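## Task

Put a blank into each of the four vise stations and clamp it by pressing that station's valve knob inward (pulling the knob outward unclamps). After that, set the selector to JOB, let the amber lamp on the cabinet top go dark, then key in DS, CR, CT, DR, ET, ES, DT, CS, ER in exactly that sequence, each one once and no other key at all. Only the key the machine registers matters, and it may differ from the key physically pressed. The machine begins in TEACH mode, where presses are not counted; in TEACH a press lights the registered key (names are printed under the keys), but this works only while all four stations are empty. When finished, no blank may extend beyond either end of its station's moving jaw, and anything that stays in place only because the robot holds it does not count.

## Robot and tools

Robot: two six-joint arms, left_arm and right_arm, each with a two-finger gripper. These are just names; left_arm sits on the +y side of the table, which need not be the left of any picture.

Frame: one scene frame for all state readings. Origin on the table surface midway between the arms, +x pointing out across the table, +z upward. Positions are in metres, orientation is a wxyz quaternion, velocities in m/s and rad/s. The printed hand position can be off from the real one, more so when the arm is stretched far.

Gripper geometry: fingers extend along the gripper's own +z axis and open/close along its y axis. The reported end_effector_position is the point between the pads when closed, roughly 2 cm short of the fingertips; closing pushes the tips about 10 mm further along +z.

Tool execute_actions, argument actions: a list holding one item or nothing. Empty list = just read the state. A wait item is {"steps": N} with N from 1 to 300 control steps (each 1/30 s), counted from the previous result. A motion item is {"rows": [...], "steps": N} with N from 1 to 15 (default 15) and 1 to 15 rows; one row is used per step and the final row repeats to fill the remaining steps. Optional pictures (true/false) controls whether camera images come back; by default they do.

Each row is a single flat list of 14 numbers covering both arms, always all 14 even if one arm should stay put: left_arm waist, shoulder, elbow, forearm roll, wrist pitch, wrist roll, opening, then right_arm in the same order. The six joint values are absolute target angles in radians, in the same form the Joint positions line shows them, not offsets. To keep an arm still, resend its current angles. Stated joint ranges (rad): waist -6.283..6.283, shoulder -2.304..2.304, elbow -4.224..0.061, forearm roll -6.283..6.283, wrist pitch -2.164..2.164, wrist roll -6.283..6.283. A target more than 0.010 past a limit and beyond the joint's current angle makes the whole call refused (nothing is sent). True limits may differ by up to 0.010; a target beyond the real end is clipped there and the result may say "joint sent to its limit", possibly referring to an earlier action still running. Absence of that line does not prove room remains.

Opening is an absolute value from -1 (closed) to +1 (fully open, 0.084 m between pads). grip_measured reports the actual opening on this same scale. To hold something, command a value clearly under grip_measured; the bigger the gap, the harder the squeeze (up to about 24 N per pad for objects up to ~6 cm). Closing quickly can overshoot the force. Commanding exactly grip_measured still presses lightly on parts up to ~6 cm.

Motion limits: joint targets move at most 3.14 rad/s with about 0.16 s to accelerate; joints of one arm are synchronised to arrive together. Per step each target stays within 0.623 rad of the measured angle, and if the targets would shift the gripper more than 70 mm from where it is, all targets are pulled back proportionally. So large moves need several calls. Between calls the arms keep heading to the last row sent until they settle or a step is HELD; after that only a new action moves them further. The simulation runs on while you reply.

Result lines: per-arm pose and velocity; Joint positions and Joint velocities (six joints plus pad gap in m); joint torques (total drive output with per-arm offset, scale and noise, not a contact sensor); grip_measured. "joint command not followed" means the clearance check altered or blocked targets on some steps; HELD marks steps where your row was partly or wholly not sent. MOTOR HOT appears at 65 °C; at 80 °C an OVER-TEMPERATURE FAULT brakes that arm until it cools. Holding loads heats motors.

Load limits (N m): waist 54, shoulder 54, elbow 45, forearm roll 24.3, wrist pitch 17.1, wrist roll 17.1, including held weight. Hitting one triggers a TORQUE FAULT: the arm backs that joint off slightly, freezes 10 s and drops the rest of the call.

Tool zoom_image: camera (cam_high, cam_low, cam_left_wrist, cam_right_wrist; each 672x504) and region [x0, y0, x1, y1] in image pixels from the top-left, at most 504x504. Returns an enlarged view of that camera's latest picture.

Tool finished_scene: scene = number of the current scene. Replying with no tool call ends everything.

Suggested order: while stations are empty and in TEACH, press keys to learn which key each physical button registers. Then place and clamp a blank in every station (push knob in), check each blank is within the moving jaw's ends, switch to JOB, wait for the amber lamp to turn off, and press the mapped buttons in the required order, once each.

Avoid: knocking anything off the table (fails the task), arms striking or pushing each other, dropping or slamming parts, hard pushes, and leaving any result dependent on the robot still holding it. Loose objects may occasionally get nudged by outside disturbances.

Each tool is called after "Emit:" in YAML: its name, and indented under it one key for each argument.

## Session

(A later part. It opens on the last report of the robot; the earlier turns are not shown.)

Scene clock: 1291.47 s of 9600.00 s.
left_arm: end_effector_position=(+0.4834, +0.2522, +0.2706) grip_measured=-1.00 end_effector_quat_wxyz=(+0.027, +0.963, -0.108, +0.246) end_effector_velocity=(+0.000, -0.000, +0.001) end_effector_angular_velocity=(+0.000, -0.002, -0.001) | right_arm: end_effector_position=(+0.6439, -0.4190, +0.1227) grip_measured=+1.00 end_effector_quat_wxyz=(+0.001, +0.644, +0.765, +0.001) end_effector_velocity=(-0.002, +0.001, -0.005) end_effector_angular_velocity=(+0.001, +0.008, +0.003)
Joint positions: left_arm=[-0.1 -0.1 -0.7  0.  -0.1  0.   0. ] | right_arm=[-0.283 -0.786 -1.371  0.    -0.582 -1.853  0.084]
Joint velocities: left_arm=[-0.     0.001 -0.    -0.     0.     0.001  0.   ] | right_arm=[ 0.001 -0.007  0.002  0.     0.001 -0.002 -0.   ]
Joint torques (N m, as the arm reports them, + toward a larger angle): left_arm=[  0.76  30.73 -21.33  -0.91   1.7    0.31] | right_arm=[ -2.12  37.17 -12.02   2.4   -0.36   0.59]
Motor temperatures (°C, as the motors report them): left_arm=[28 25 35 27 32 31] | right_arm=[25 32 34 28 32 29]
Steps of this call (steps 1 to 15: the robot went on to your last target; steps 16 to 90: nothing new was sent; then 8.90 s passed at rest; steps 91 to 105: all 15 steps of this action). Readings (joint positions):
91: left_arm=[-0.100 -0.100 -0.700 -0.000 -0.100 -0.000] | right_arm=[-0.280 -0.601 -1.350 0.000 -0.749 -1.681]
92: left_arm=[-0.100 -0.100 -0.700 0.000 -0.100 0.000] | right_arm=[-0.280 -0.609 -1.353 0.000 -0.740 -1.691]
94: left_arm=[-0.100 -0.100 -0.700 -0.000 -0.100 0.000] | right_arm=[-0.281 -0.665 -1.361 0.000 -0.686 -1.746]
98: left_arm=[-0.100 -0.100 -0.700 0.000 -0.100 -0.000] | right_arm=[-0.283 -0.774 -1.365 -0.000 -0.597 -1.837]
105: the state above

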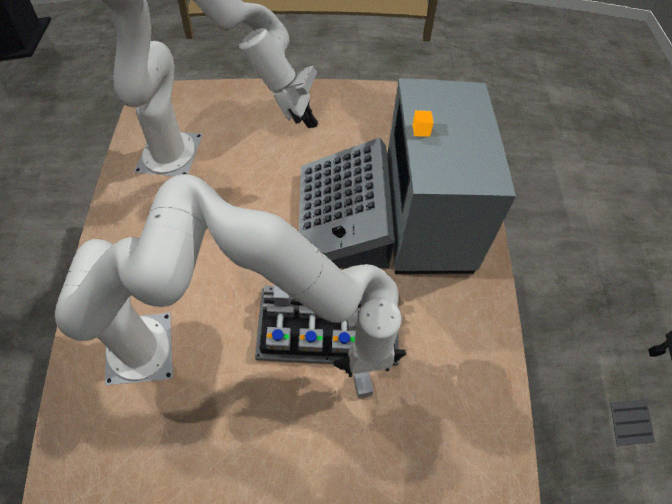

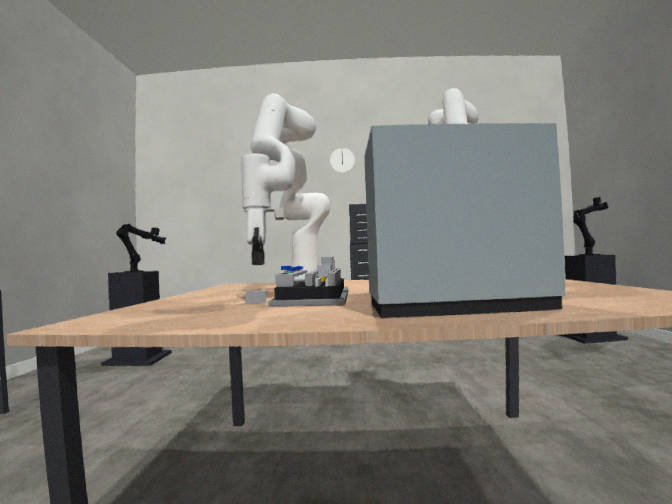

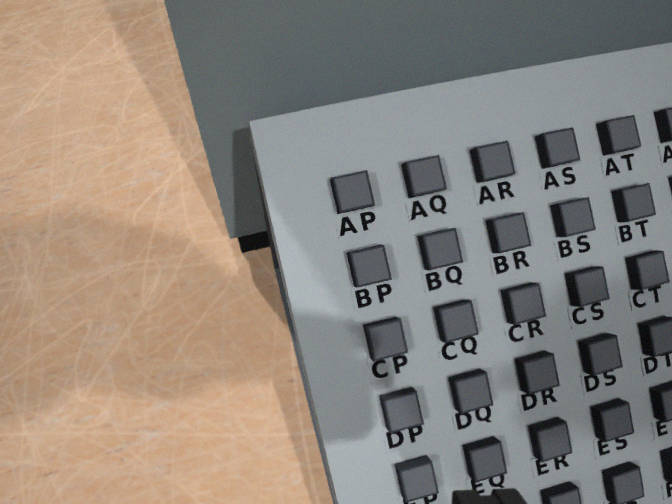

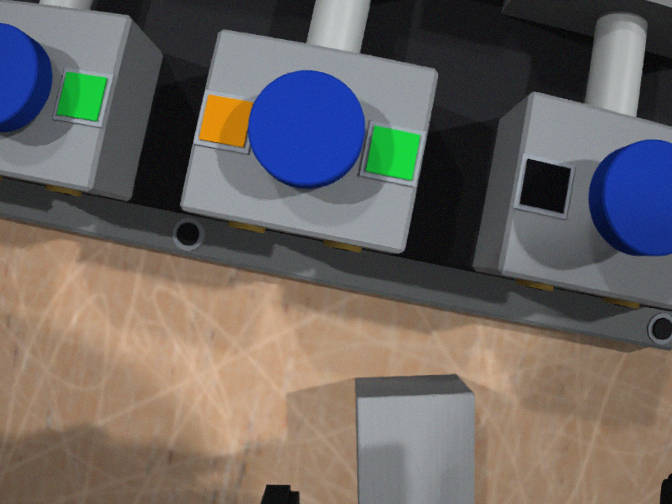

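Emit:
execute_actions:
  actions:
    - {"rows":[[-0.1,-0.1,-0.7,0,-0.1,0,-1,-0.284,-0.783,-1.352,0,-0.569,-1.853,1],[-0.1,-0.1,-0.7,0,-0.1,0,-1,-0.284,-0.783,-1.352,0,-0.569,-1.853,1],[-0.1,-0.1,-0.7,0,-0.1,0,-1,-0.284,-0.783,-1.352,0,-0.569,-1.853,1],[-0.1,-0.1,-0.7,0,-0.1,0,-1,-0.284,-0.903,-1.366,0,-0.463,-1.853,1]],"steps":15}

Emit:
execute_actions:
  actions:
    - {"rows":[[-0.1,-0.1,-0.7,0,-0.1,0,-1,-0.284,-0.903,-1.366,0,-0.463,-1.853,0.7],[-0.1,-0.1,-0.7,0,-0.1,0,-1,-0.284,-0.903,-1.366,0,-0.463,-1.853,0.5],[-0.1,-0.1,-0.7,0,-0.1,0,-1,-0.284,-0.903,-1.366,0,-0.463,-1.853,0.35],[-0.1,-0.1,-0.7,0,-0.1,0,-1,-0.284,-0.903,-1.366,0,-0.463,-1.853,0.2],[-0.1,-0.1,-0.7,0,-0.1,0,-1,-0.284,-0.903,-1.366,0,-0.463,-1.853,0.1],[-0.1,-0.1,-0.7,0,-0.1,0,-1,-0.284,-0.903,-1.366,0,-0.463,-1.853,0.0],[-0.1,-0.1,-0.7,0,-0.1,0,-1,-0.284,-0.903,-1.366,0,-0.463,-1.853,-0.1],[-0.1,-0.1,-0.7,0,-0.1,0,-1,-0.284,-0.903,-1.366,0,-0.463,-1.853,-0.2],[-0.1,-0.1,-0.7,0,-0.1,0,-1,-0.284,-0.903,-1.366,0,-0.463,-1.853,-0.4]],"steps":15}

Scene clock: 1306.30 s of 9600.00 s.
left_arm: end_effector_position=(+0.4834, +0.2522, +0.2706) grip_measured=-1.00 end_effector_quat_wxyz=(+0.027, +0.963, -0.108, +0.246) end_effector_velocity=(+0.000, -0.000, -0.000) end_effector_angular_velocity=(-0.001, +0.000, +0.002) | right_arm: end_effector_position=(+0.6388, -0.4190, +0.0483) grip_measured=+1.00 end_effector_quat_wxyz=(+0.001, +0.644, +0.765, +0.001) end_effector_velocity=(+0.000, +0.000, -0.001) end_effector_angular_velocity=(-0.000, +0.000, +0.002)
Joint positions: left_arm=[-0.1 -0.1 -0.7 -0.  -0.1  0.   0. ] | right_arm=[-0.284 -0.901 -1.367  0.    -0.463 -1.853  0.084]
Joint velocities: left_arm=[ 0.    -0.001 -0.    -0.     0.001 -0.002  0.   ] | right_arm=[ 0.001 -0.002 -0.001 -0.001  0.001 -0.    -0.   ]
Joint torques (N m, as the arm reports them, + toward a larger angle): left_arm=[  0.51  30.87 -21.62  -1.11   1.71   0.29] | right_arm=[  2.31  42.64 -12.35   1.86  -0.27   0.65]
Motor temperatures (°C, as the motors report them): left_arm=[28 25 35 27 32 31] | right_arm=[25 32 34 28 32 29]
Steps of this call (steps 1 to 15: the robot went on to your last target; steps 16 to 90: nothing new was sent; then 11.33 s passed at rest; steps 91 to 105: all 15 steps of this action). Readings (joint positions):
91: left_arm=[-0.100 -0.100 -0.700 0.000 -0.100 -0.000] | right_arm=[-0.283 -0.788 -1.369 0.000 -0.581 -1.853]
92: left_arm=[-0.100 -0.100 -0.700 -0.000 -0.100 0.000] | right_arm=[-0.283 -0.786 -1.365 0.000 -0.577 -1.853]
94: left_arm=[-0.100 -0.100 -0.700 -0.000 -0.100 0.000] | right_arm=[-0.284 -0.785 -1.356 -0.000 -0.571 -1.853]
98: left_arm=[-0.100 -0.100 -0.700 -0.000 -0.100 0.000] | right_arm=[-0.284 -0.877 -1.364 0.000 -0.485 -1.853]
105: the state above

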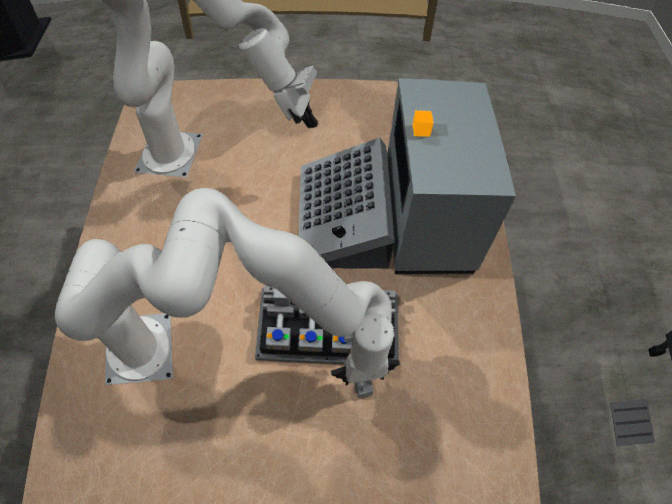

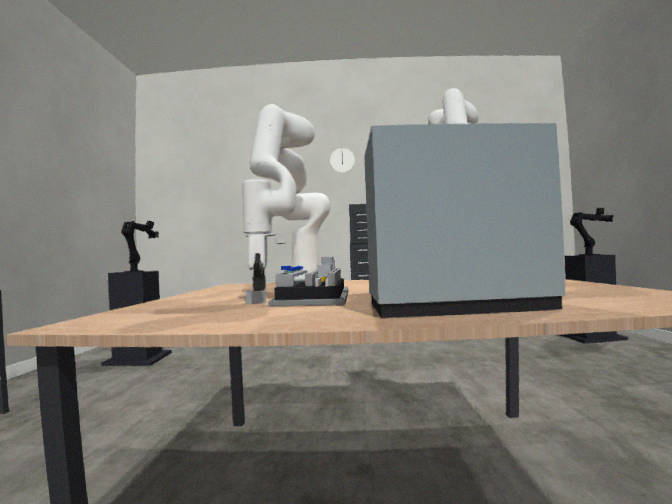

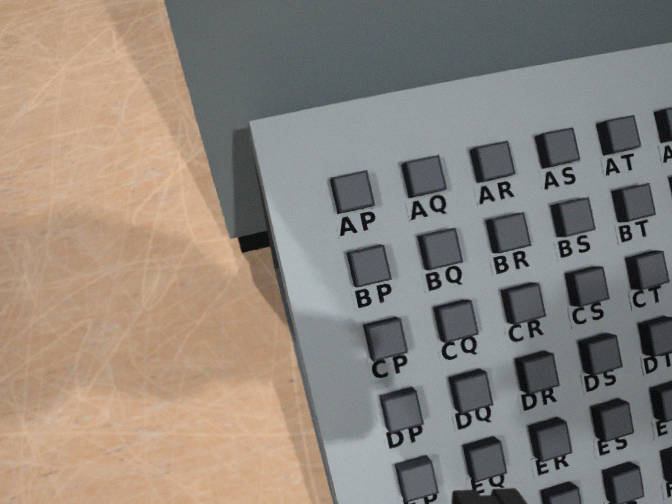

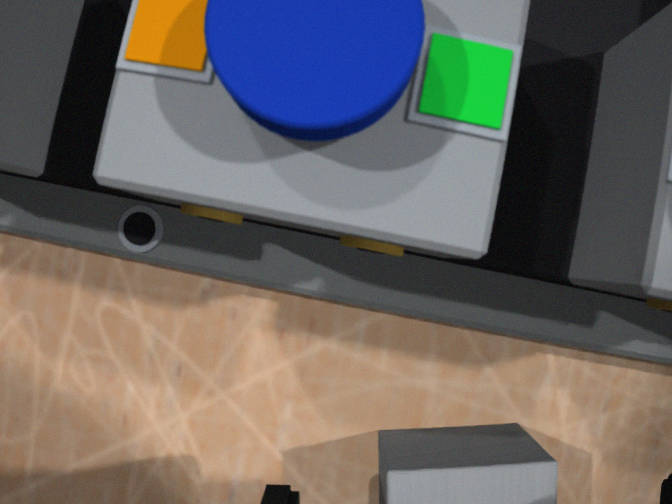

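Scene clock: 1306.80 s of 9600.00 s.
left_arm: end_effector_position=(+0.4834, +0.2522, +0.2706) grip_measured=-1.00 end_effector_quat_wxyz=(+0.027, +0.963, -0.108, +0.246) end_effector_velocity=(-0.000, +0.000, +0.000) end_effector_angular_velocity=(+0.000, -0.000, -0.001) | right_arm: end_effector_position=(+0.6379, -0.4189, +0.0471) grip_measured=-0.10 end_effector_quat_wxyz=(+0.000, +0.644, +0.765, +0.000) end_effector_velocity=(-0.000, -0.000, -0.000) end_effector_angular_velocity=(-0.000, +0.000, +0.001)
Joint positions: left_arm=[-0.1 -0.1 -0.7  0.  -0.1 -0.   0. ] | right_arm=[-0.284 -0.903 -1.366  0.    -0.463 -1.853  0.04 ]
Joint velocities: left_arm=[-0.     0.     0.     0.     0.     0.001  0.   ] | right_arm=[-0.    -0.    -0.    -0.001 -0.     0.     0.   ]
Joint torques (N m, as the arm reports them, + toward a larger angle): left_arm=[  0.87  30.6  -21.69  -1.02   1.73   0.23] | right_arm=[ -1.39  41.02 -11.12   1.05  -0.4    0.56]
Motor temperatures (°C, as the motors report them): left_arm=[28 25 35 27 32 31] | right_arm=[25 32 34 28 32 29]
Steps of this call (steps 1 to 15: all 15 steps of this action). Readings (joint positions):
1: left_arm=[-0.100 -0.100 -0.700 -0.000 -0.100 -0.000] | right_arm=[-0.284 -0.901 -1.367 0.000 -0.463 -1.853]
2: left_arm=[-0.100 -0.100 -0.700 -0.000 -0.100 -0.000] | right_arm=[-0.284 -0.902 -1.367 0.000 -0.463 -1.853]
4: left_arm=[-0.100 -0.100 -0.700 -0.000 -0.100 0.000] | right_arm=[-0.284 -0.902 -1.366 0.000 -0.463 -1.853]
8: left_arm=[-0.100 -0.100 -0.700 0.000 -0.100 0.000] | right_arm=[-0.284 -0.903 -1.366 -0.000 -0.463 -1.853]
15: the state above

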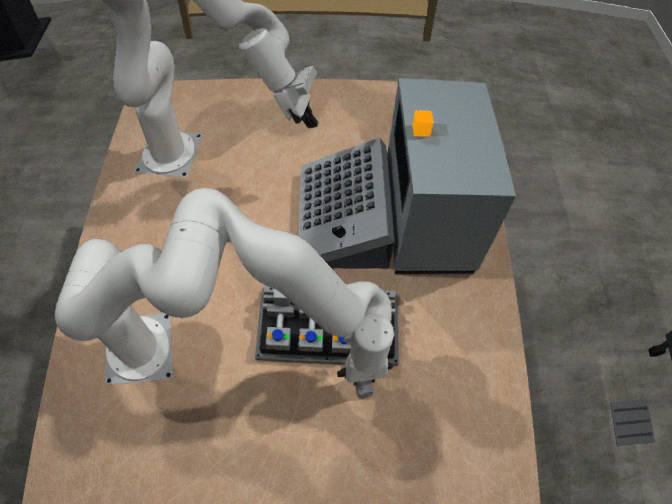

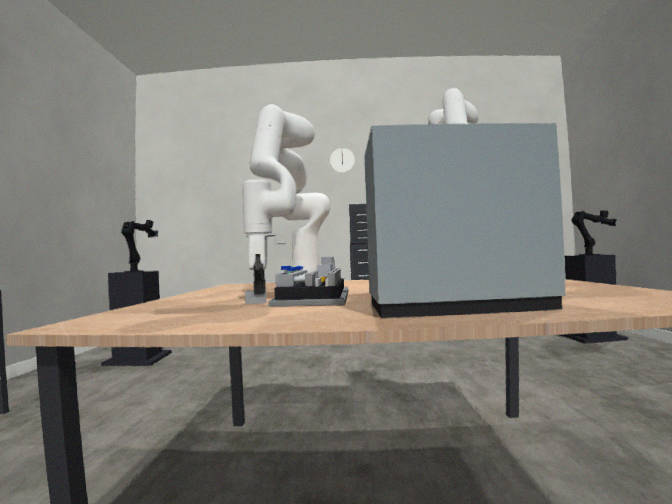

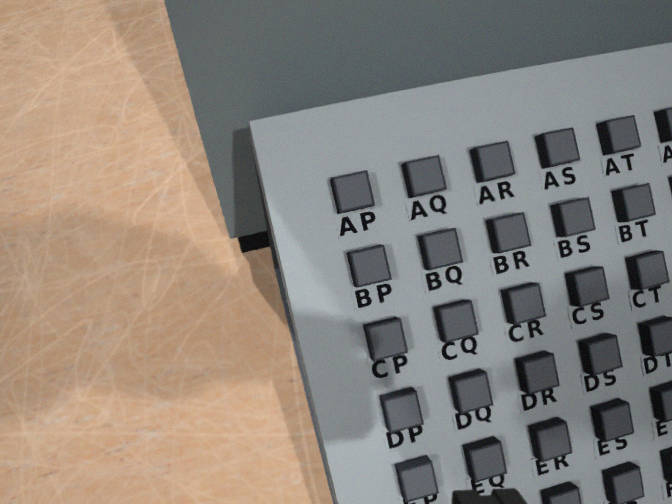

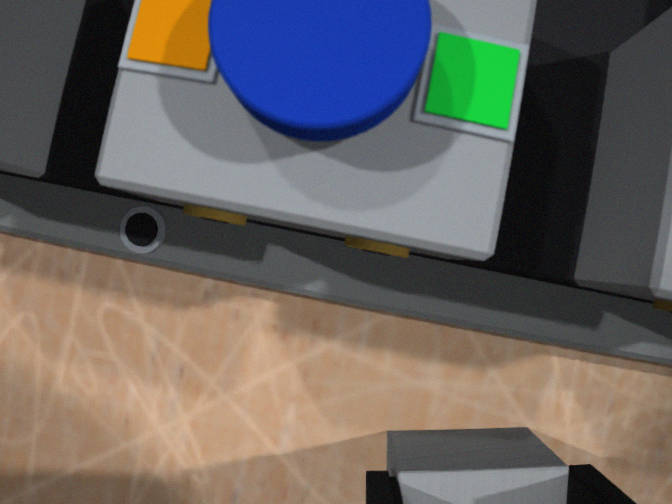

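Emit:
execute_actions:
  actions:
    - {"rows":[[-0.1,-0.1,-0.7,0,-0.1,0,-1,-0.284,-0.8,-1.355,0,-0.555,-1.853,-0.4],[-0.1,-0.1,-0.7,0,-0.1,0,-1,-0.284,-0.8,-1.355,0,-0.555,-1.853,-0.4],[-0.1,-0.1,-0.7,0,-0.1,0,-1,-0.284,-0.8,-1.355,0,-0.555,-1.853,-0.4],[-0.1,-0.1,-0.7,0,-0.1,0,-1,-0.284,-0.8,-1.355,0,-0.555,-1.853,-0.4],[-0.1,-0.1,-0.7,0,-0.1,0,-1,-0.284,-0.8,-1.355,0,-0.555,-1.853,-0.4],[-0.1,-0.1,-0.7,0,-0.1,0,-1,-0.399,-0.68,-1.159,0,-0.479,-1.2,-0.4]],"steps":15}
  pictures: false

Emit:
execute_actions:
  actions:
    - {"rows":[[-0.1,-0.1,-0.7,0,-0.1,0,-1,-0.399,-0.68,-1.159,0,-0.479,-0.228,-0.4]],"steps":15}
  pictures: false

Emit:
execute_actions:
  actions:
    - {"rows":[[-0.1,-0.1,-0.7,0,-0.1,0,-1,-0.399,-0.76,-1.162,0,-0.402,-0.228,-0.4],[-0.1,-0.1,-0.7,0,-0.1,0,-1,-0.399,-0.76,-1.162,0,-0.402,-0.228,-0.4],[-0.1,-0.1,-0.7,0,-0.1,0,-1,-0.399,-0.76,-1.162,0,-0.402,-0.228,-0.4],[-0.1,-0.1,-0.7,0,-0.1,0,-1,-0.399,-0.76,-1.162,0,-0.402,-0.228,-0.4],[-0.1,-0.1,-0.7,0,-0.1,0,-1,-0.399,-0.797,-1.163,0,-0.366,-0.228,-0.4],[-0.1,-0.1,-0.7,0,-0.1,0,-1,-0.399,-0.797,-1.163,0,-0.366,-0.228,-0.4],[-0.1,-0.1,-0.7,0,-0.1,0,-1,-0.399,-0.797,-1.163,0,-0.366,-0.228,-0.4],[-0.1,-0.1,-0.7,0,-0.1,0,-1,-0.399,-0.797,-1.163,0,-0.366,-0.228,-0.4],[-0.1,-0.1,-0.7,0,-0.1,0,-1,-0.399,-0.797,-1.163,0,-0.366,-0.228,-0.4],[-0.1,-0.1,-0.7,0,-0.1,0,-1,-0.399,-0.797,-1.163,0,-0.366,-0.228,-0.4],[-0.1,-0.1,-0.7,0,-0.1,0,-1,-0.399,-0.797,-1.163,0,-0.366,-0.228,0.0],[-0.1,-0.1,-0.7,0,-0.1,0,-1,-0.399,-0.797,-1.163,0,-0.366,-0.228,0.3],[-0.1,-0.1,-0.7,0,-0.1,0,-1,-0.399,-0.797,-1.163,0,-0.366,-0.228,0.7],[-0.1,-0.1,-0.7,0,-0.1,0,-1,-0.399,-0.797,-1.163,0,-0.366,-0.228,1]],"steps":15}
  pictures: false

Emit:
execute_actions:
  actions:
    - {"rows":[[-0.1,-0.1,-0.7,0,-0.1,0,-1,-0.399,-0.797,-1.163,0,-0.366,-0.228,1],[-0.1,-0.1,-0.7,0,-0.1,0,-1,-0.399,-0.797,-1.163,0,-0.366,-0.228,1],[-0.1,-0.1,-0.7,0,-0.1,0,-1,-0.399,-0.68,-1.159,0,-0.479,-0.228,1],[-0.1,-0.1,-0.7,0,-0.1,0,-1,-0.399,-0.68,-1.159,0,-0.479,-0.228,1],[-0.1,-0.1,-0.7,0,-0.1,0,-1,-0.399,-0.68,-1.159,0,-0.479,-0.228,1],[-0.1,-0.1,-0.7,0,-0.1,0,-1,-0.399,-0.68,-1.159,0,-0.479,-0.228,1],[-0.1,-0.1,-0.7,0,-0.1,0,-1,-0.399,-0.68,-1.159,0,-0.479,-0.228,1],[-0.1,-0.1,-0.7,0,-0.1,0,-1,-0.399,-0.68,-1.159,0,-0.479,-1.799,1]],"steps":15}
  pictures: false

Emit:
execute_actions:
  actions:
    - {"rows":[[-0.1,-0.1,-0.7,0,-0.1,0,-1,-0.399,-0.68,-1.155,0,-0.475,-1.799,1]],"steps":15}

Scene clock: 1339.17 s of 9600.00 s.
left_arm: end_effector_position=(+0.4834, +0.2522, +0.2706) grip_measured=-1.00 end_effector_quat_wxyz=(+0.027, +0.963, -0.108, +0.246) end_effector_velocity=(+0.000, -0.000, -0.000) end_effector_angular_velocity=(-0.001, -0.000, +0.002) | right_arm: end_effector_position=(+0.5792, -0.4723, +0.1130) grip_measured=-0.10 end_effector_quat_wxyz=(-0.000, +0.860, +0.510, -0.000) end_effector_velocity=(-0.177, -0.125, +0.010) end_effector_angular_velocity=(+0.004, +0.026, -1.848)
Joint positions: left_arm=[-0.1 -0.1 -0.7  0.  -0.1  0.   0. ] | right_arm=[-0.386 -0.695 -1.182 -0.    -0.488 -1.285  0.04 ]
Joint velocities: left_arm=[ 0.    -0.001 -0.    -0.     0.001 -0.002  0.   ] | right_arm=[-0.275  0.282  0.465  0.001  0.157  1.572 -0.   ]
Joint torques (N m, as the arm reports them, + toward a larger angle): left_arm=[  1.28  30.49 -21.67  -1.     1.71   0.3 ] | right_arm=[  8.89  31.92 -16.17   2.08  -0.17  -0.72]
Motor temperatures (°C, as the motors report them): left_arm=[28 25 35 27 32 31] | right_arm=[25 32 33 28 32 29]
Steps of this call (steps 1 to 15: the robot went on to your last target; steps 16 to 90: nothing new was sent; then 28.87 s passed at rest; steps 91 to 105: all 15 steps of this action). Readings (joint positions):
91: left_arm=[-0.100 -0.100 -0.700 0.000 -0.100 -0.000] | right_arm=[-0.284 -0.902 -1.366 -0.000 -0.464 -1.853]
92: left_arm=[-0.100 -0.100 -0.700 0.000 -0.100 -0.000] | right_arm=[-0.284 -0.895 -1.363 -0.000 -0.473 -1.853]
94: left_arm=[-0.100 -0.100 -0.700 -0.000 -0.100 0.000] | right_arm=[-0.284 -0.844 -1.355 -0.000 -0.521 -1.853]
98: left_arm=[-0.100 -0.100 -0.700 0.000 -0.100 -0.000] | right_arm=[-0.290 -0.791 -1.345 0.000 -0.545 -1.813]
105: the state above

Scene clock: 1339.67 s of 9600.00 s.
left_arm: end_effector_position=(+0.4834, +0.2522, +0.2706) grip_measured=-1.00 end_effector_quat_wxyz=(+0.027, +0.963, -0.108, +0.246) end_effector_velocity=(+0.000, -0.000, -0.000) end_effector_angular_velocity=(+0.001, -0.000, -0.002) | right_arm: end_effector_position=(+0.5711, -0.4777, +0.1138) grip_measured=-0.10 end_effector_quat_wxyz=(+0.000, +1.000, +0.006, +0.000) end_effector_velocity=(-0.001, -0.000, +0.000) end_effector_angular_velocity=(-0.000, +0.000, -0.239)
Joint positions: left_arm=[-0.1 -0.1 -0.7 -0.  -0.1 -0.   0. ] | right_arm=[-0.399 -0.68  -1.159  0.    -0.479 -0.239  0.04 ]
Joint velocities: left_arm=[-0.    -0.    -0.     0.     0.     0.002  0.   ] | right_arm=[-0.001  0.001  0.001 -0.001 -0.001  0.24   0.   ]
Joint torques (N m, as the arm reports them, + toward a larger angle): left_arm=[  0.18  30.75 -21.11  -0.91   1.71   0.27] | right_arm=[ -0.14  36.16 -12.15   1.83  -0.23   0.74]
Motor temperatures (°C, as the motors report them): left_arm=[28 25 35 27 32 31] | right_arm=[25 32 33 28 32 29]
Steps of this call (steps 1 to 15: all 15 steps of this action). Readings (joint positions):
1: left_arm=[-0.100 -0.100 -0.700 0.000 -0.100 0.000] | right_arm=[-0.394 -0.687 -1.170 -0.000 -0.484 -1.240]
2: left_arm=[-0.100 -0.100 -0.700 -0.000 -0.100 -0.000] | right_arm=[-0.397 -0.683 -1.164 -0.000 -0.482 -1.196]
4: left_arm=[-0.100 -0.100 -0.700 -0.000 -0.100 0.000] | right_arm=[-0.398 -0.681 -1.161 -0.000 -0.480 -1.068]
8: left_arm=[-0.100 -0.100 -0.700 -0.000 -0.100 0.000] | right_arm=[-0.398 -0.681 -1.160 0.000 -0.479 -0.675]
15: the state above

Scene clock: 1340.17 s of 9600.00 s.
left_arm: end_effector_position=(+0.4834, +0.2522, +0.2706) grip_measured=-1.00 end_effector_quat_wxyz=(+0.027, +0.963, -0.108, +0.246) end_effector_velocity=(-0.000, +0.000, +0.000) end_effector_angular_velocity=(+0.000, +0.001, -0.000) | right_arm: end_effector_position=(+0.5686, -0.4773, +0.0489) grip_measured=+0.42 end_effector_quat_wxyz=(+0.000, +1.000, +0.001, +0.001) end_effector_velocity=(-0.002, +0.000, -0.003) end_effector_angular_velocity=(+0.001, +0.005, -0.000)
Joint positions: left_arm=[-0.1 -0.1 -0.7 -0.  -0.1  0.   0. ] | right_arm=[-0.399 -0.796 -1.164  0.    -0.366 -0.228  0.062]
Joint velocities: left_arm=[-0.     0.     0.    -0.    -0.001  0.     0.   ] | right_arm=[-0.    -0.004  0.002 -0.001  0.001  0.001  0.17 ]
Joint torques (N m, as the arm reports them, + toward a larger angle): left_arm=[  0.74  30.41 -21.59  -1.01   1.71   0.31] | right_arm=[-1.9  37.2  -9.97  1.76 -0.36  0.26]
Motor temperatures (°C, as the motors report them): left_arm=[28 25 35 27 32 31] | right_arm=[25 32 33 28 32 29]
Steps of this call (steps 1 to 15: all 15 steps of this action). Readings (joint positions):
1: left_arm=[-0.100 -0.100 -0.700 0.000 -0.100 0.000] | right_arm=[-0.399 -0.681 -1.159 0.000 -0.478 -0.233]
2: left_arm=[-0.100 -0.100 -0.700 0.000 -0.100 0.000] | right_arm=[-0.399 -0.689 -1.161 0.000 -0.468 -0.231]
4: left_arm=[-0.100 -0.100 -0.700 0.000 -0.100 -0.000] | right_arm=[-0.399 -0.733 -1.163 0.000 -0.425 -0.229]
8: left_arm=[-0.100 -0.100 -0.700 -0.000 -0.100 -0.000] | right_arm=[-0.399 -0.790 -1.161 -0.000 -0.375 -0.229]
15: the state above

Scene clock: 1340.67 s of 9600.00 s.
left_arm: end_effector_position=(+0.4834, +0.2522, +0.2706) grip_measured=-1.00 end_effector_quat_wxyz=(+0.027, +0.963, -0.108, +0.246) end_effector_velocity=(+0.000, -0.000, +0.000) end_effector_angular_velocity=(-0.000, +0.000, +0.001) | right_arm: end_effector_position=(+0.5703, -0.4776, +0.1125) grip_measured=+1.00 end_effector_quat_wxyz=(-0.000, +0.976, +0.219, -0.001) end_effector_velocity=(+0.004, -0.001, +0.007) end_effector_angular_velocity=(+0.004, -0.013, +3.056)
Joint positions: left_arm=[-0.1 -0.1 -0.7 -0.  -0.1 -0.   0. ] | right_arm=[-0.399 -0.682 -1.158 -0.    -0.479 -0.669  0.084]
Joint velocities: left_arm=[-0.    -0.    -0.     0.    -0.    -0.001  0.   ] | right_arm=[ 0.     0.01  -0.004  0.001 -0.002 -3.056  0.   ]
Joint torques (N m, as the arm reports them, + toward a larger angle): left_arm=[  0.95  30.85 -21.43  -0.91   1.72   0.22] | right_arm=[ -1.08  35.72 -10.86   1.94  -0.14   0.59]
Motor temperatures (°C, as the motors report them): left_arm=[28 25 35 27 32 31] | right_arm=[25 32 33 28 32 29]
Steps of this call (steps 1 to 15: all 15 steps of this action). Readings (joint positions):
1: left_arm=[-0.100 -0.100 -0.700 -0.000 -0.100 0.000] | right_arm=[-0.399 -0.796 -1.164 0.000 -0.366 -0.228]
2: left_arm=[-0.100 -0.100 -0.700 0.000 -0.100 -0.000] | right_arm=[-0.399 -0.796 -1.163 0.000 -0.366 -0.228]
4: left_arm=[-0.100 -0.100 -0.700 -0.000 -0.100 0.000] | right_arm=[-0.399 -0.789 -1.162 -0.000 -0.376 -0.228]
8: left_arm=[-0.100 -0.100 -0.700 0.000 -0.100 0.000] | right_arm=[-0.399 -0.687 -1.163 0.000 -0.467 -0.229]
15: the state above

Scene clock: 1341.17 s of 9600.00 s.
left_arm: end_effector_position=(+0.4834, +0.2522, +0.2706) grip_measured=-1.00 end_effector_quat_wxyz=(+0.027, +0.963, -0.108, +0.246) end_effector_velocity=(+0.000, -0.000, +0.001) end_effector_angular_velocity=(+0.001, -0.002, -0.003) | right_arm: end_effector_position=(+0.5698, -0.4775, +0.1125) grip_measured=+1.00 end_effector_quat_wxyz=(-0.000, +0.708, +0.706, -0.000) end_effector_velocity=(+0.000, -0.001, +0.001) end_effector_angular_velocity=(-0.001, -0.002, +0.073)
Joint positions: left_arm=[-0.1 -0.1 -0.7 -0.  -0.1 -0.   0. ] | right_arm=[-0.399 -0.68  -1.155  0.    -0.475 -1.795  0.084]
Joint velocities: left_arm=[ 0.     0.001 -0.001  0.    -0.     0.003  0.   ] | right_arm=[-0.002  0.001 -0.    -0.     0.001 -0.074  0.   ]
Joint torques (N m, as the arm reports them, + toward a larger angle): left_arm=[  1.08  30.57 -21.28  -0.95   1.77   0.27] | right_arm=[ -1.41  37.55 -10.99   1.97  -0.56   0.39]
Motor temperatures (°C, as the motors report them): left_arm=[28 25 35 27 32 31] | right_arm=[25 32 33 28 32 29]
Steps of this call (steps 1 to 15: all 15 steps of this action). Readings (joint positions):
1: left_arm=[-0.100 -0.100 -0.700 -0.000 -0.100 0.000] | right_arm=[-0.399 -0.682 -1.158 -0.000 -0.479 -0.772]
2: left_arm=[-0.100 -0.100 -0.700 0.000 -0.100 0.000] | right_arm=[-0.399 -0.681 -1.159 -0.000 -0.479 -0.876]
4: left_arm=[-0.100 -0.100 -0.700 0.000 -0.100 0.000] | right_arm=[-0.399 -0.681 -1.158 -0.000 -0.478 -1.085]
8: left_arm=[-0.100 -0.100 -0.700 -0.000 -0.100 -0.000] | right_arm=[-0.399 -0.680 -1.156 -0.000 -0.476 -1.500]
15: the state above

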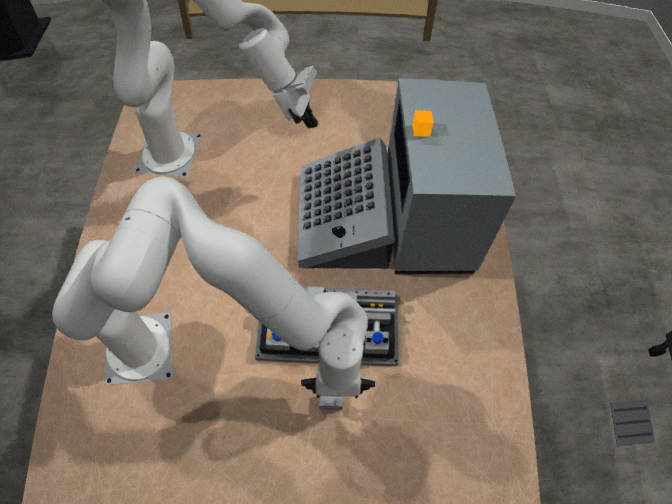

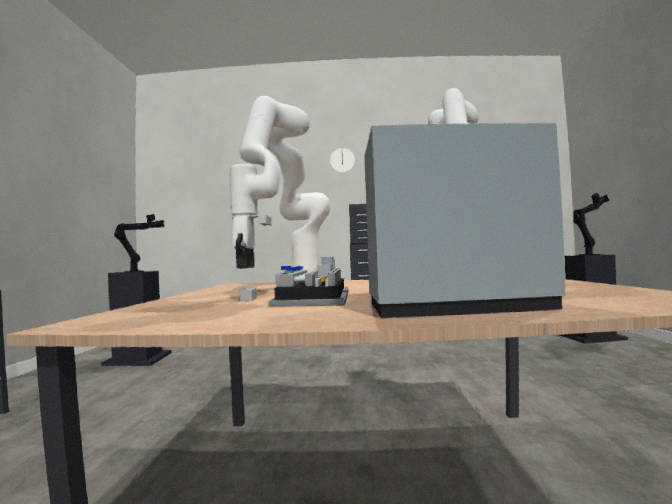

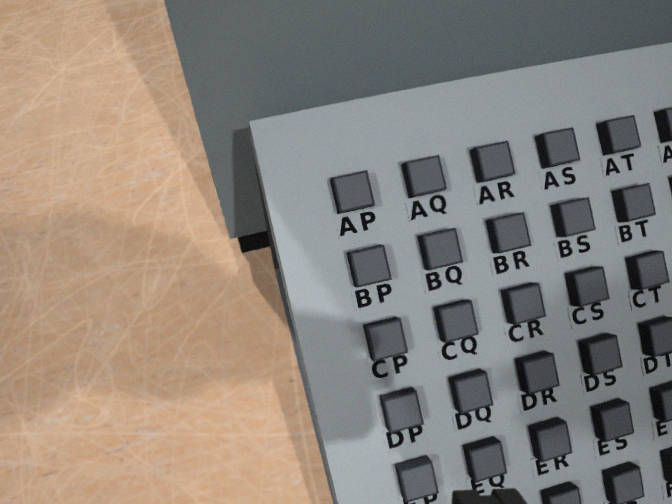

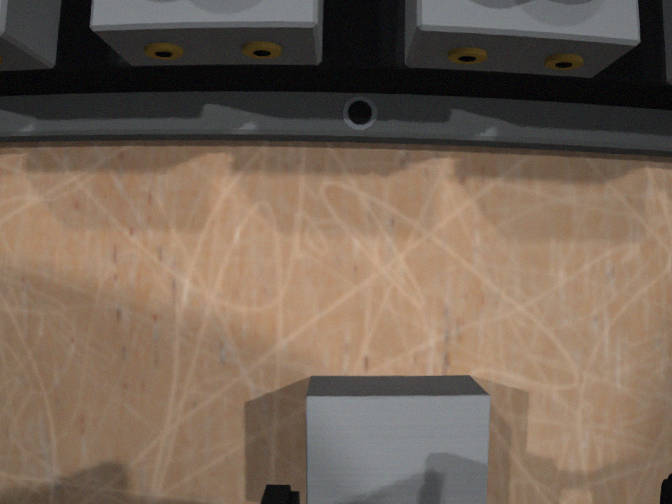

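Emit:
execute_actions:
  actions:
    - {"rows":[[-0.1,-0.1,-0.7,0,-0.1,0,-1,-0.404,-0.672,-1.119,0,-0.447,-1.804,1],[-0.1,-0.1,-0.7,0,-0.1,0,-1,-0.404,-0.672,-1.119,0,-0.447,-1.804,1],[-0.1,-0.1,-0.7,0,-0.1,0,-1,-0.404,-0.672,-1.119,0,-0.447,-1.804,1],[-0.1,-0.1,-0.7,0,-0.1,0,-1,-0.404,-0.672,-1.119,0,-0.447,-1.804,1],[-0.1,-0.1,-0.7,0,-0.1,0,-1,-0.404,-0.672,-1.119,0,-0.447,-1.804,1],[-0.1,-0.1,-0.7,0,-0.1,0,-1,-0.404,-0.74,-1.124,0,-0.384,-1.804,1]],"steps":15}

Scene clock: 1347.90 s of 9600.00 s.
left_arm: end_effector_position=(+0.4834, +0.2522, +0.2706) grip_measured=-1.00 end_effector_quat_wxyz=(+0.027, +0.963, -0.108, +0.246) end_effector_velocity=(-0.000, +0.000, +0.001) end_effector_angular_velocity=(+0.000, -0.001, -0.001) | right_arm: end_effector_position=(+0.5579, -0.4777, +0.0691) grip_measured=+1.00 end_effector_quat_wxyz=(+0.000, +0.706, +0.708, +0.000) end_effector_velocity=(+0.008, -0.002, +0.008) end_effector_angular_velocity=(-0.005, -0.022, -0.000)
Joint positions: left_arm=[-0.1 -0.1 -0.7  0.  -0.1 -0.   0. ] | right_arm=[-0.404 -0.739 -1.124  0.    -0.384 -1.804  0.084]
Joint velocities: left_arm=[ 0.     0.002  0.001 -0.    -0.     0.001  0.   ] | right_arm=[ 0.     0.01  -0.008  0.     0.005  0.     0.   ]
Joint torques (N m, as the arm reports them, + toward a larger angle): left_arm=[  0.42  30.89 -21.67  -1.28   1.68   0.24] | right_arm=[-0.2  36.68 -8.47  0.97 -0.46  0.47]
Motor temperatures (°C, as the motors report them): left_arm=[28 25 35 27 32 31] | right_arm=[25 32 33 28 32 29]
Steps of this call (steps 1 to 15: the robot went on to your last target; steps 16 to 90: nothing new was sent; then 3.23 s passed at rest; steps 91 to 105: all 15 steps of this action). Readings (joint positions):
91: left_arm=[-0.100 -0.100 -0.700 0.000 -0.100 -0.000] | right_arm=[-0.399 -0.680 -1.154 0.000 -0.474 -1.799]
92: left_arm=[-0.100 -0.100 -0.700 0.000 -0.100 -0.000] | right_arm=[-0.400 -0.678 -1.147 0.000 -0.467 -1.800]
94: left_arm=[-0.100 -0.100 -0.700 0.000 -0.100 -0.000] | right_arm=[-0.403 -0.674 -1.126 -0.000 -0.453 -1.803]
98: left_arm=[-0.100 -0.100 -0.700 -0.000 -0.100 0.000] | right_arm=[-0.404 -0.700 -1.124 0.000 -0.418 -1.804]
105: the state above

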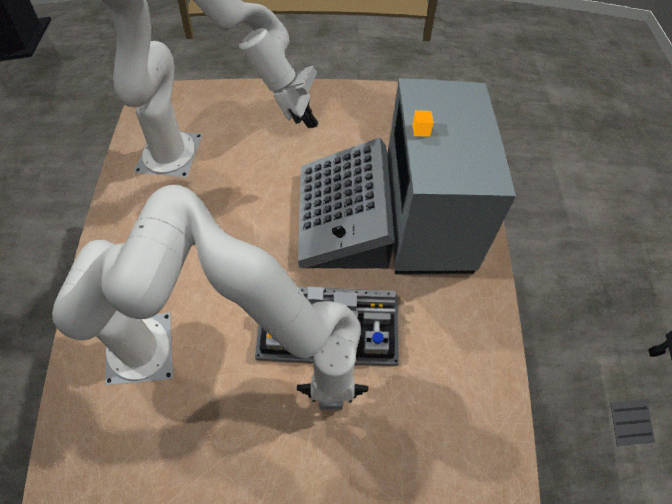

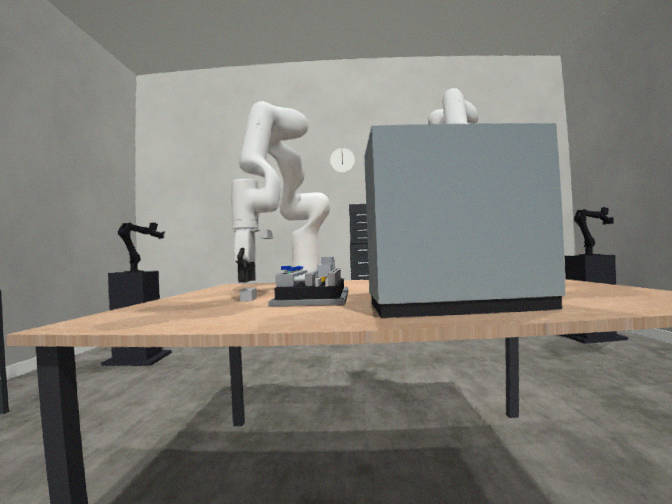

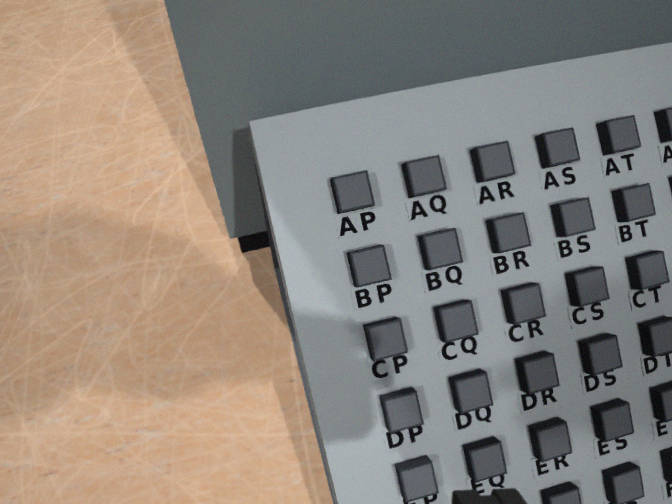

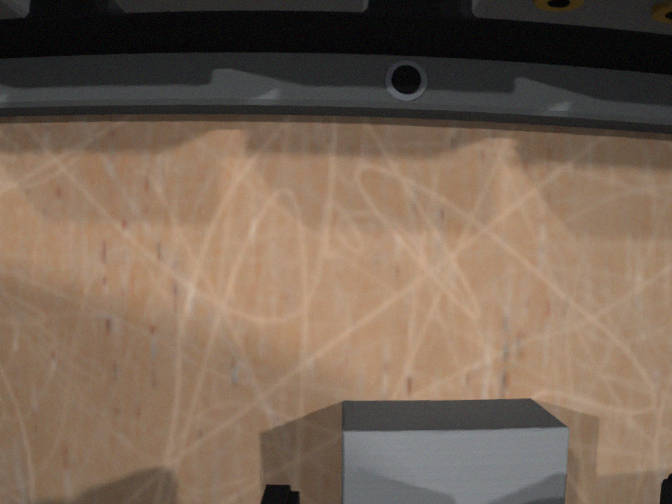

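Emit:
execute_actions:
  actions:
    - {"rows":[[-0.1,-0.1,-0.7,0,-0.1,0,-1,-0.405,-0.74,-1.117,0,-0.377,-1.805,1],[-0.1,-0.1,-0.7,0,-0.1,0,-1,-0.405,-0.74,-1.117,0,-0.377,-1.805,1],[-0.1,-0.1,-0.7,0,-0.1,0,-1,-0.405,-0.74,-1.117,0,-0.377,-1.805,1],[-0.1,-0.1,-0.7,0,-0.1,0,-1,-0.405,-0.787,-1.119,0,-0.332,-1.805,1],[-0.1,-0.1,-0.7,0,-0.1,0,-1,-0.405,-0.787,-1.119,0,-0.332,-1.805,1],[-0.1,-0.1,-0.7,0,-0.1,0,-1,-0.405,-0.787,-1.119,0,-0.332,-1.805,1],[-0.1,-0.1,-0.7,0,-0.1,0,-1,-0.405,-0.787,-1.119,0,-0.332,-1.805,1],[-0.1,-0.1,-0.7,0,-0.1,0,-1,-0.405,-0.787,-1.119,0,-0.332,-1.805,1],[-0.1,-0.1,-0.7,0,-0.1,0,-1,-0.405,-0.787,-1.119,0,-0.332,-1.805,1],[-0.1,-0.1,-0.7,0,-0.1,0,-1,-0.405,-0.787,-1.119,0,-0.332,-1.805,0.8],[-0.1,-0.1,-0.7,0,-0.1,0,-1,-0.405,-0.787,-1.119,0,-0.332,-1.805,0.7],[-0.1,-0.1,-0.7,0,-0.1,0,-1,-0.405,-0.787,-1.119,0,-0.332,-1.805,0.6],[-0.1,-0.1,-0.7,0,-0.1,0,-1,-0.405,-0.787,-1.119,0,-0.332,-1.805,0.5],[-0.1,-0.1,-0.7,0,-0.1,0,-1,-0.405,-0.787,-1.119,0,-0.332,-1.805,0.4],[-0.1,-0.1,-0.7,0,-0.1,0,-1,-0.405,-0.787,-1.119,0,-0.332,-1.805,0.3]],"steps":15}
  pictures: false

Emit:
execute_actions:
  actions:
    - {"rows":[[-0.1,-0.1,-0.7,0,-0.1,0,-1,-0.405,-0.787,-1.119,0,-0.332,-1.805,0.2],[-0.1,-0.1,-0.7,0,-0.1,0,-1,-0.405,-0.787,-1.119,0,-0.332,-1.805,0.05],[-0.1,-0.1,-0.7,0,-0.1,0,-1,-0.405,-0.787,-1.119,0,-0.332,-1.805,0.05],[-0.1,-0.1,-0.7,0,-0.1,0,-1,-0.405,-0.787,-1.119,0,-0.332,-1.805,0.05],[-0.1,-0.1,-0.7,0,-0.1,0,-1,-0.405,-0.787,-1.119,0,-0.332,-1.805,0.05],[-0.1,-0.1,-0.7,0,-0.1,0,-1,-0.405,-0.787,-1.119,0,-0.332,-1.805,0.05],[-0.1,-0.1,-0.7,0,-0.1,0,-1,-0.405,-0.5,-1.15,0,-0.65,-1.805,0.05]],"steps":15}

Scene clock: 1360.93 s of 9600.00 s.
left_arm: end_effector_position=(+0.4834, +0.2522, +0.2706) grip_measured=-1.00 end_effector_quat_wxyz=(+0.027, +0.963, -0.108, +0.246) end_effector_velocity=(-0.000, +0.000, -0.000) end_effector_angular_velocity=(+0.001, +0.001, -0.001) | right_arm: end_effector_position=(+0.5534, -0.4772, +0.0414) grip_measured=+0.39 end_effector_quat_wxyz=(+0.001, +0.706, +0.708, +0.000) end_effector_velocity=(+0.003, -0.001, +0.002) end_effector_angular_velocity=(-0.002, -0.008, -0.002)
Joint positions: left_arm=[-0.1 -0.1 -0.7 -0.  -0.1 -0.   0. ] | right_arm=[-0.405 -0.786 -1.119  0.    -0.332 -1.805  0.061]
Joint velocities: left_arm=[ 0.    -0.    -0.     0.001 -0.001  0.001  0.   ] | right_arm=[-0.001  0.001 -0.004  0.001  0.004  0.    -0.128]
Joint torques (N m, as the arm reports them, + toward a larger angle): left_arm=[  0.57  30.23 -21.22  -0.94   1.7    0.24] | right_arm=[-0.62 34.16 -9.2   1.89 -0.88  0.28]
Motor temperatures (°C, as the motors report them): left_arm=[28 25 36 27 32 31] | right_arm=[25 32 33 28 32 29]
Steps of this call (steps 1 to 15: the robot went on to your last target; steps 16 to 90: nothing new was sent; then 9.53 s passed at rest; steps 91 to 105: all 15 steps of this action). Readings (joint positions):
91: left_arm=[-0.100 -0.100 -0.700 0.000 -0.100 -0.000] | right_arm=[-0.404 -0.740 -1.124 0.000 -0.383 -1.804]
92: left_arm=[-0.100 -0.100 -0.700 0.000 -0.100 -0.000] | right_arm=[-0.404 -0.740 -1.122 0.000 -0.381 -1.804]
94: left_arm=[-0.100 -0.100 -0.700 -0.000 -0.100 -0.000] | right_arm=[-0.405 -0.741 -1.118 -0.000 -0.377 -1.805]
98: left_arm=[-0.100 -0.100 -0.700 -0.000 -0.100 0.000] | right_arm=[-0.405 -0.784 -1.117 -0.000 -0.337 -1.805]
105: the state above

Scene clock: 1361.43 s of 9600.00 s.
left_arm: end_effector_position=(+0.4834, +0.2522, +0.2706) grip_measured=-1.00 end_effector_quat_wxyz=(+0.027, +0.963, -0.108, +0.246) end_effector_velocity=(+0.000, -0.000, +0.000) end_effector_angular_velocity=(+0.000, -0.001, -0.001) | right_arm: end_effector_position=(+0.5631, -0.4795, +0.1665) grip_measured=+0.37 end_effector_quat_wxyz=(-0.000, +0.706, +0.708, -0.000) end_effector_velocity=(-0.008, +0.002, +0.533) end_effector_angular_velocity=(-0.006, -0.023, -0.000)
Joint positions: left_arm=[-0.1 -0.1 -0.7 -0.  -0.1 -0.   0. ] | right_arm=[-0.405 -0.578 -1.142  0.    -0.565 -1.805  0.06 ]
Joint velocities: left_arm=[-0.     0.001  0.     0.     0.     0.001  0.   ] | right_arm=[-0.     0.88  -0.096 -0.    -0.951  0.     0.   ]
Joint torques (N m, as the arm reports them, + toward a larger angle): left_arm=[ -0.37  30.78 -21.6   -0.84   1.7    0.33] | right_arm=[ -1.06  34.64 -11.22   1.59  -0.55   0.54]
Motor temperatures (°C, as the motors report them): left_arm=[28 25 36 27 32 31] | right_arm=[25 32 33 28 32 29]
Steps of this call (steps 1 to 15: all 15 steps of this action). Readings (joint positions):
1: left_arm=[-0.100 -0.100 -0.700 -0.000 -0.100 -0.000] | right_arm=[-0.405 -0.786 -1.119 0.000 -0.332 -1.805]
2: left_arm=[-0.100 -0.100 -0.700 -0.000 -0.100 0.000] | right_arm=[-0.405 -0.786 -1.119 0.000 -0.332 -1.805]
4: left_arm=[-0.100 -0.100 -0.700 -0.000 -0.100 0.000] | right_arm=[-0.405 -0.786 -1.119 0.000 -0.332 -1.805]
8: left_arm=[-0.100 -0.100 -0.700 -0.000 -0.100 0.000] | right_arm=[-0.405 -0.781 -1.119 -0.000 -0.342 -1.805]
15: the state above

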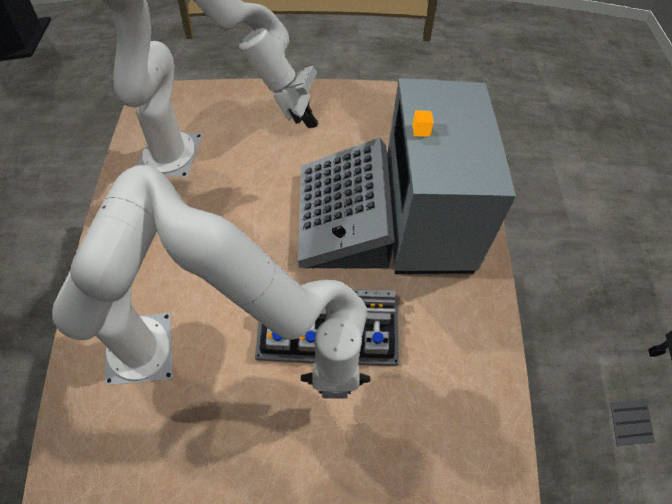

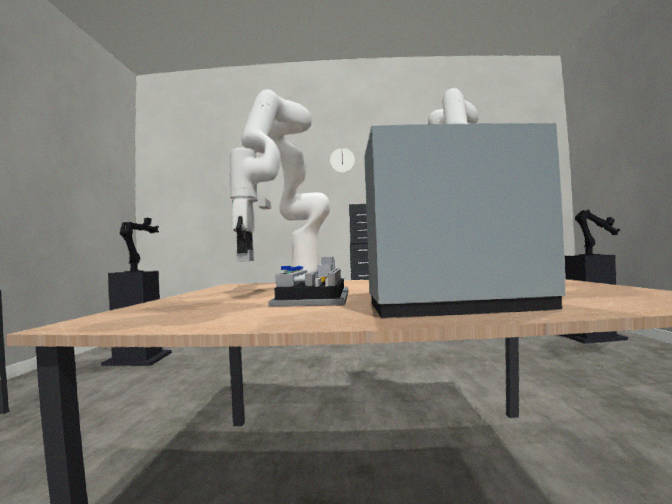

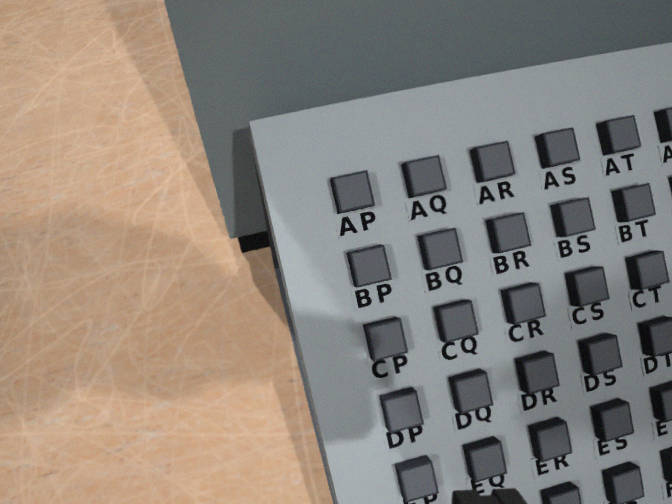

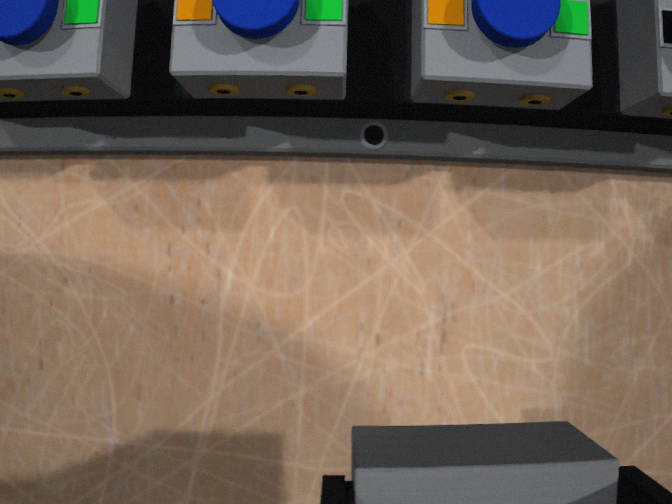

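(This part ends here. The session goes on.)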